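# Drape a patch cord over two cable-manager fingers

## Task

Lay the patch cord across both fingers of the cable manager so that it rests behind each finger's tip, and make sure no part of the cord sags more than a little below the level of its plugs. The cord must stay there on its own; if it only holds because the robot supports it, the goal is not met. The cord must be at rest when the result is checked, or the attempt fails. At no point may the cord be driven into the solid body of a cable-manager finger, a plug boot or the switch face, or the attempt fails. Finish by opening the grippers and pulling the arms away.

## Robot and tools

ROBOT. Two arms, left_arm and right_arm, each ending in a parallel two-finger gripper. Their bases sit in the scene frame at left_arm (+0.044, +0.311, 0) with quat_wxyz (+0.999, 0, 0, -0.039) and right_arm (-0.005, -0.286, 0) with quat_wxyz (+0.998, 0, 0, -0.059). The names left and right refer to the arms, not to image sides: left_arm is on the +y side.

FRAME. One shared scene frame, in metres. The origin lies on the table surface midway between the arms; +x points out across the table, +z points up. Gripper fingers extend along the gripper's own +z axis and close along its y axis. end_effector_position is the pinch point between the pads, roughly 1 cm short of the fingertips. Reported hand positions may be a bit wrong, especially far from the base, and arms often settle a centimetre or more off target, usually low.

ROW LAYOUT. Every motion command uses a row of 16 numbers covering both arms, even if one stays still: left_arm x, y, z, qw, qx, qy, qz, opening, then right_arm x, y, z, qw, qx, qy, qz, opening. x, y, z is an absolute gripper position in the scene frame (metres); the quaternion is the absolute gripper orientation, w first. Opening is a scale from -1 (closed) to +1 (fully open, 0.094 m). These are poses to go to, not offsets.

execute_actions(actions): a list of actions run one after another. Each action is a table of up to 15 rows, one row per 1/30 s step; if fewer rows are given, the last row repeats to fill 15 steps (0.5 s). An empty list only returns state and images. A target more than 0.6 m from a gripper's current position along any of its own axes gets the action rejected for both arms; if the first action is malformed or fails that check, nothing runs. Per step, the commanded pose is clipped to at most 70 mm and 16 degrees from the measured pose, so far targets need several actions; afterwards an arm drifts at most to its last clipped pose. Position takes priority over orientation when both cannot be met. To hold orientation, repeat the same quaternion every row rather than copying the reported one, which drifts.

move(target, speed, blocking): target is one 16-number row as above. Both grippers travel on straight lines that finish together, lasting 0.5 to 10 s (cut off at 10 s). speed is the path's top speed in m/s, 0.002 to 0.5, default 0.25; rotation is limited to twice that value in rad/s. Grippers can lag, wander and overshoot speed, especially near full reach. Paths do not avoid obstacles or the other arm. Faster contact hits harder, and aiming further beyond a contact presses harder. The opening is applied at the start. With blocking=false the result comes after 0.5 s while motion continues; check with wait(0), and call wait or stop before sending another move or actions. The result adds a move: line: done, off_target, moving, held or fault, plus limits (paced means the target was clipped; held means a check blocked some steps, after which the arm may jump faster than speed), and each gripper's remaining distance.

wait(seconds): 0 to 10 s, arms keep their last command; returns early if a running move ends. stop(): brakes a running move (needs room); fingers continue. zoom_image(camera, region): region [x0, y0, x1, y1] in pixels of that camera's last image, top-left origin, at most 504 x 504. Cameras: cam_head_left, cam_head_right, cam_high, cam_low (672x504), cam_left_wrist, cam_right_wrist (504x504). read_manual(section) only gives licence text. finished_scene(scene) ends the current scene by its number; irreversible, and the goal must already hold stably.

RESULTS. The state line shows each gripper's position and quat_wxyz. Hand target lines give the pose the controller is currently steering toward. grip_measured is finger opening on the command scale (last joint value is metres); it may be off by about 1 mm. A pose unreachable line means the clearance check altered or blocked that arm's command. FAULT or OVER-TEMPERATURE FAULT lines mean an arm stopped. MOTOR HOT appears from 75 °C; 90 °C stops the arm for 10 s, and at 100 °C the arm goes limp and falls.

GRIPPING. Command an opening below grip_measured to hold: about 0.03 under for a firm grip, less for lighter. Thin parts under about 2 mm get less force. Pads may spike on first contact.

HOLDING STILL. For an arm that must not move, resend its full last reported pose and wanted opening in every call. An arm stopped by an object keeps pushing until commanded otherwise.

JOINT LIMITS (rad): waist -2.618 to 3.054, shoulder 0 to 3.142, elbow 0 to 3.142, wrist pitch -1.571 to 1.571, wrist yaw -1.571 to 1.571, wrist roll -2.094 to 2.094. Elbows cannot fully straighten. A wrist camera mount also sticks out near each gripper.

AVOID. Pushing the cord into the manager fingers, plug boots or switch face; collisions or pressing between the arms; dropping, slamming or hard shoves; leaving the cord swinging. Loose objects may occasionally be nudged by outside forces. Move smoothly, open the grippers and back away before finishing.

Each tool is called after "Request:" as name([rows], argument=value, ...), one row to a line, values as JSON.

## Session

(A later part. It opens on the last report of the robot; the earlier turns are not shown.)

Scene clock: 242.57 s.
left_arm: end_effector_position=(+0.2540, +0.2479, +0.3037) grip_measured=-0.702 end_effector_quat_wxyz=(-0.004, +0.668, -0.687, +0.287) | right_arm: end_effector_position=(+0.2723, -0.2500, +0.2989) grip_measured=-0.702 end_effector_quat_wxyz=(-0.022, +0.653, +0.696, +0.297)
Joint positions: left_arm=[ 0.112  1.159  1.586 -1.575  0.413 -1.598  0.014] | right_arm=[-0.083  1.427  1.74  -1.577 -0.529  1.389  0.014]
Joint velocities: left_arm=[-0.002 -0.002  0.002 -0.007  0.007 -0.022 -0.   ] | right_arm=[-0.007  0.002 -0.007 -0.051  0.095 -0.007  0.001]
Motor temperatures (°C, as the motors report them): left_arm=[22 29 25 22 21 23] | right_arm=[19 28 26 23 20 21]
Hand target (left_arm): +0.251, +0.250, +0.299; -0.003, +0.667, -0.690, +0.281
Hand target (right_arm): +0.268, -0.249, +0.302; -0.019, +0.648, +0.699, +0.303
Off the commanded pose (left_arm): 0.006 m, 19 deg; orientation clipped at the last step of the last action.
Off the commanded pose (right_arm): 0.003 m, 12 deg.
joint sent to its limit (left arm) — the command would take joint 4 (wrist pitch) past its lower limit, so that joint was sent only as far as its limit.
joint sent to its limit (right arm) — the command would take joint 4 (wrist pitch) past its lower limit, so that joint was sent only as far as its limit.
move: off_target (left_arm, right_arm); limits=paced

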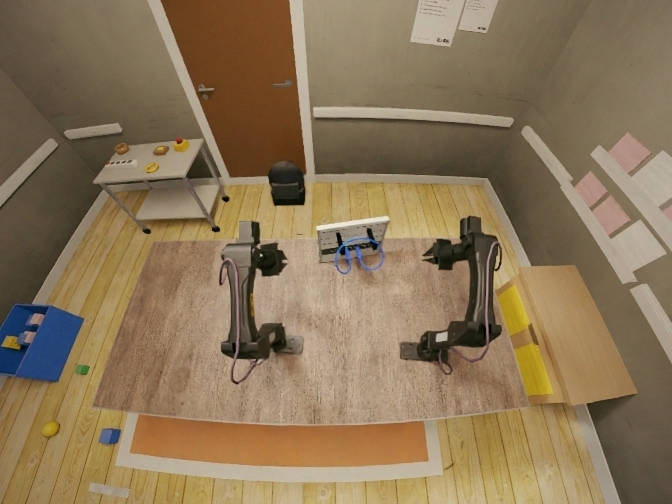

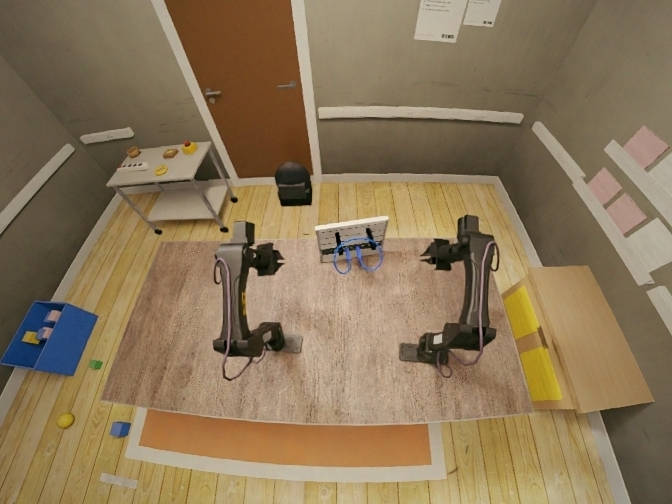

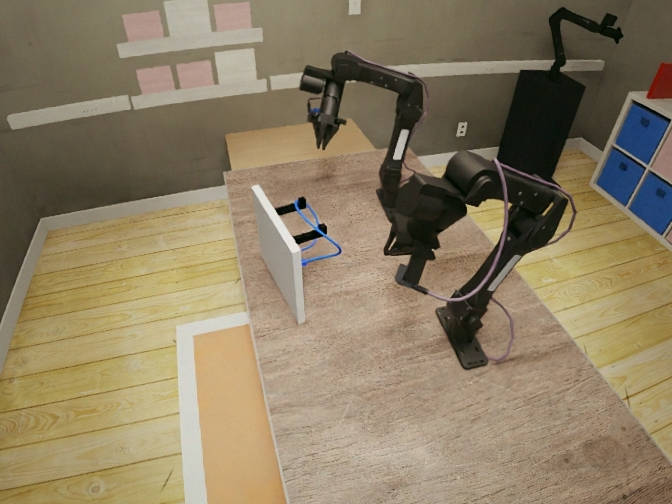

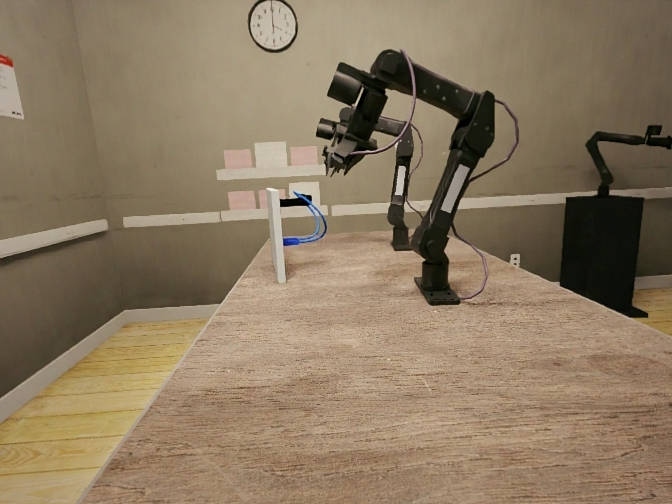

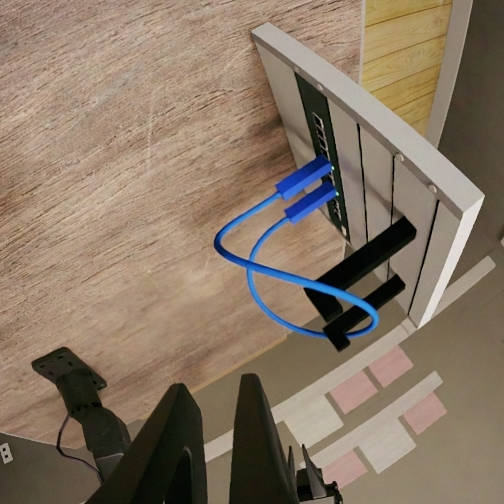

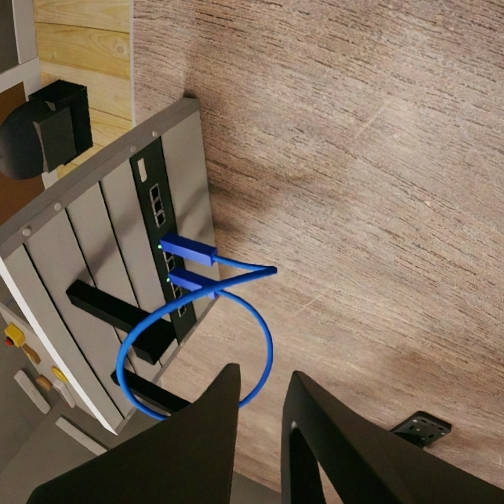

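Hooked on both. Let it settle and check.

Request:
wait(seconds=6)

Request:
zoom_image(camera="cam_low", region=[260, 160, 380, 260])

Request:
zoom_image(camera="cam_high", region=[250, 180, 370, 280])

Scene clock: 252.07 s.
left_arm: end_effector_position=(+0.2540, +0.2479, +0.3037) grip_measured=-0.702 end_effector_quat_wxyz=(-0.005, +0.666, -0.688, +0.287) | right_arm: end_effector_position=(+0.2723, -0.2500, +0.2990) grip_measured=-0.702 end_effector_quat_wxyz=(-0.022, +0.652, +0.697, +0.297)
Joint positions: left_arm=[ 0.112  1.159  1.586 -1.575  0.413 -1.595  0.014] | right_arm=[-0.083  1.427  1.74  -1.577 -0.529  1.387  0.014]
Joint velocities: left_arm=[ 0.007  0.007 -0.012 -0.051 -0.022  0.051 -0.   ] | right_arm=[-0.012  0.002 -0.002 -0.081  0.022 -0.037 -0.001]
Motor temperatures (°C, as the motors report them): left_arm=[22 26 25 22 21 23] | right_arm=[19 26 26 23 20 21]
Hand target (left_arm): +0.251, +0.250, +0.299; -0.003, +0.667, -0.690, +0.281
Hand target (right_arm): +0.268, -0.249, +0.302; -0.019, +0.648, +0.699, +0.303
Off the commanded pose (left_arm): 0.006 m, 19 deg; orientation clipped at the last step of the last action.
Off the commanded pose (right_arm): 0.003 m, 12 deg.
wait: 6.00 s; at rest from the start

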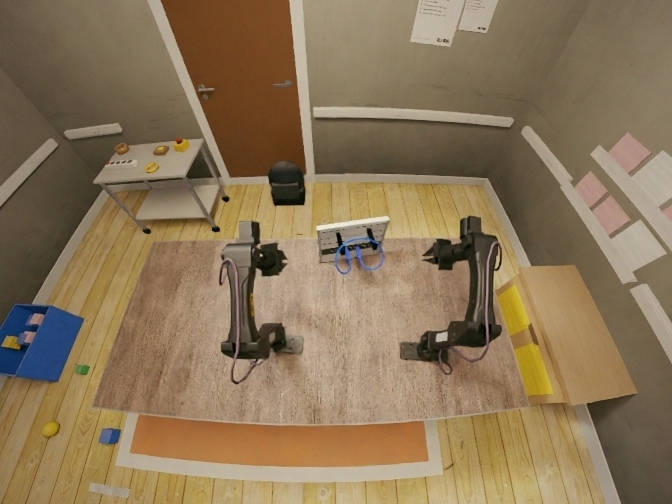

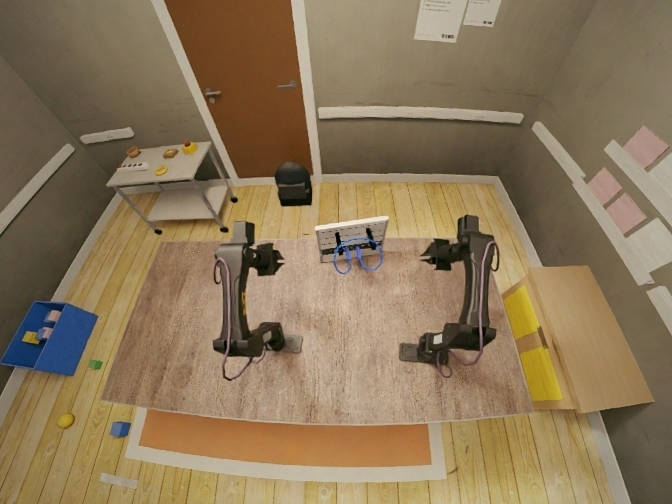

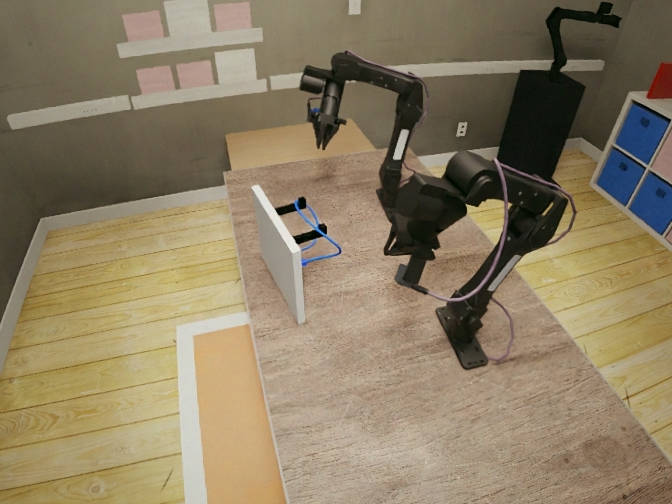

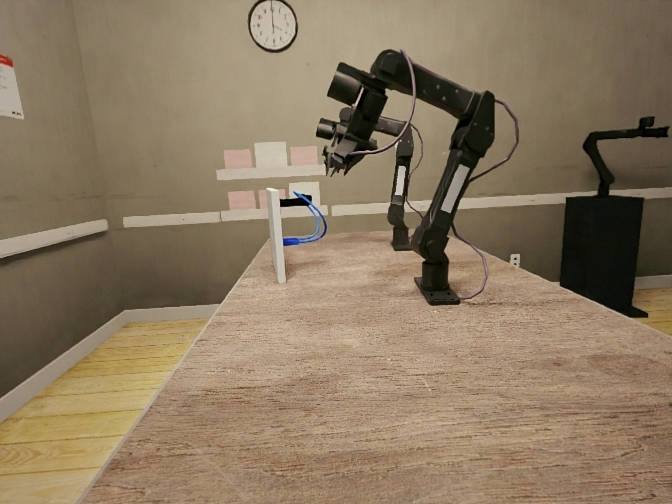

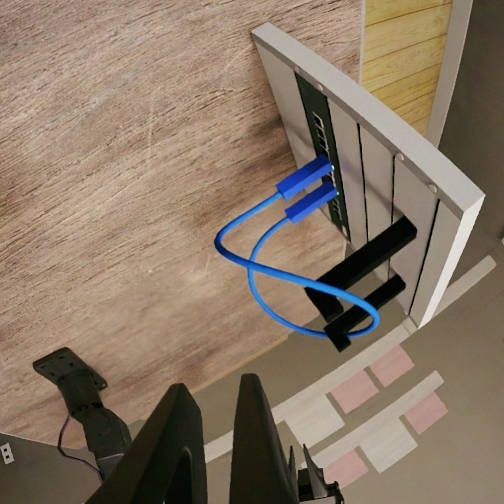

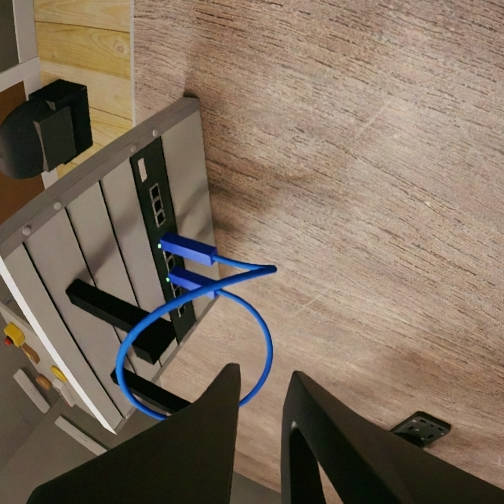

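Region (260, 160, 380, 260) of cam_low's 672x504 image, scaled by 4.200, with more detail than that image has.

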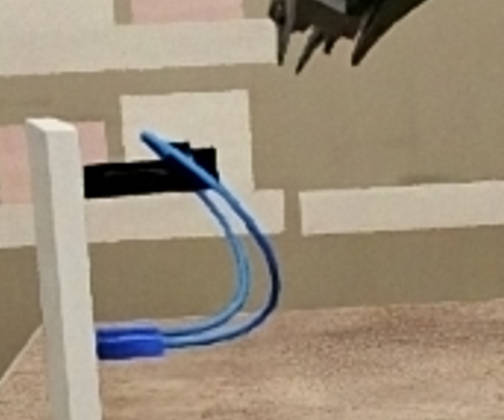

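Region (250, 180, 370, 280) of cam_high's 672x504 image, scaled by 4.200, with more detail than that image has.

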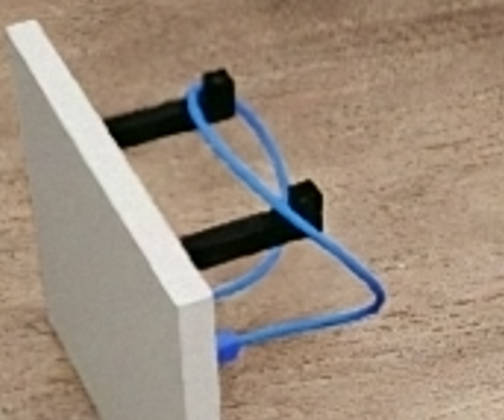

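Request:
finished_scene(scene=1)

The scene is finished: the task was done.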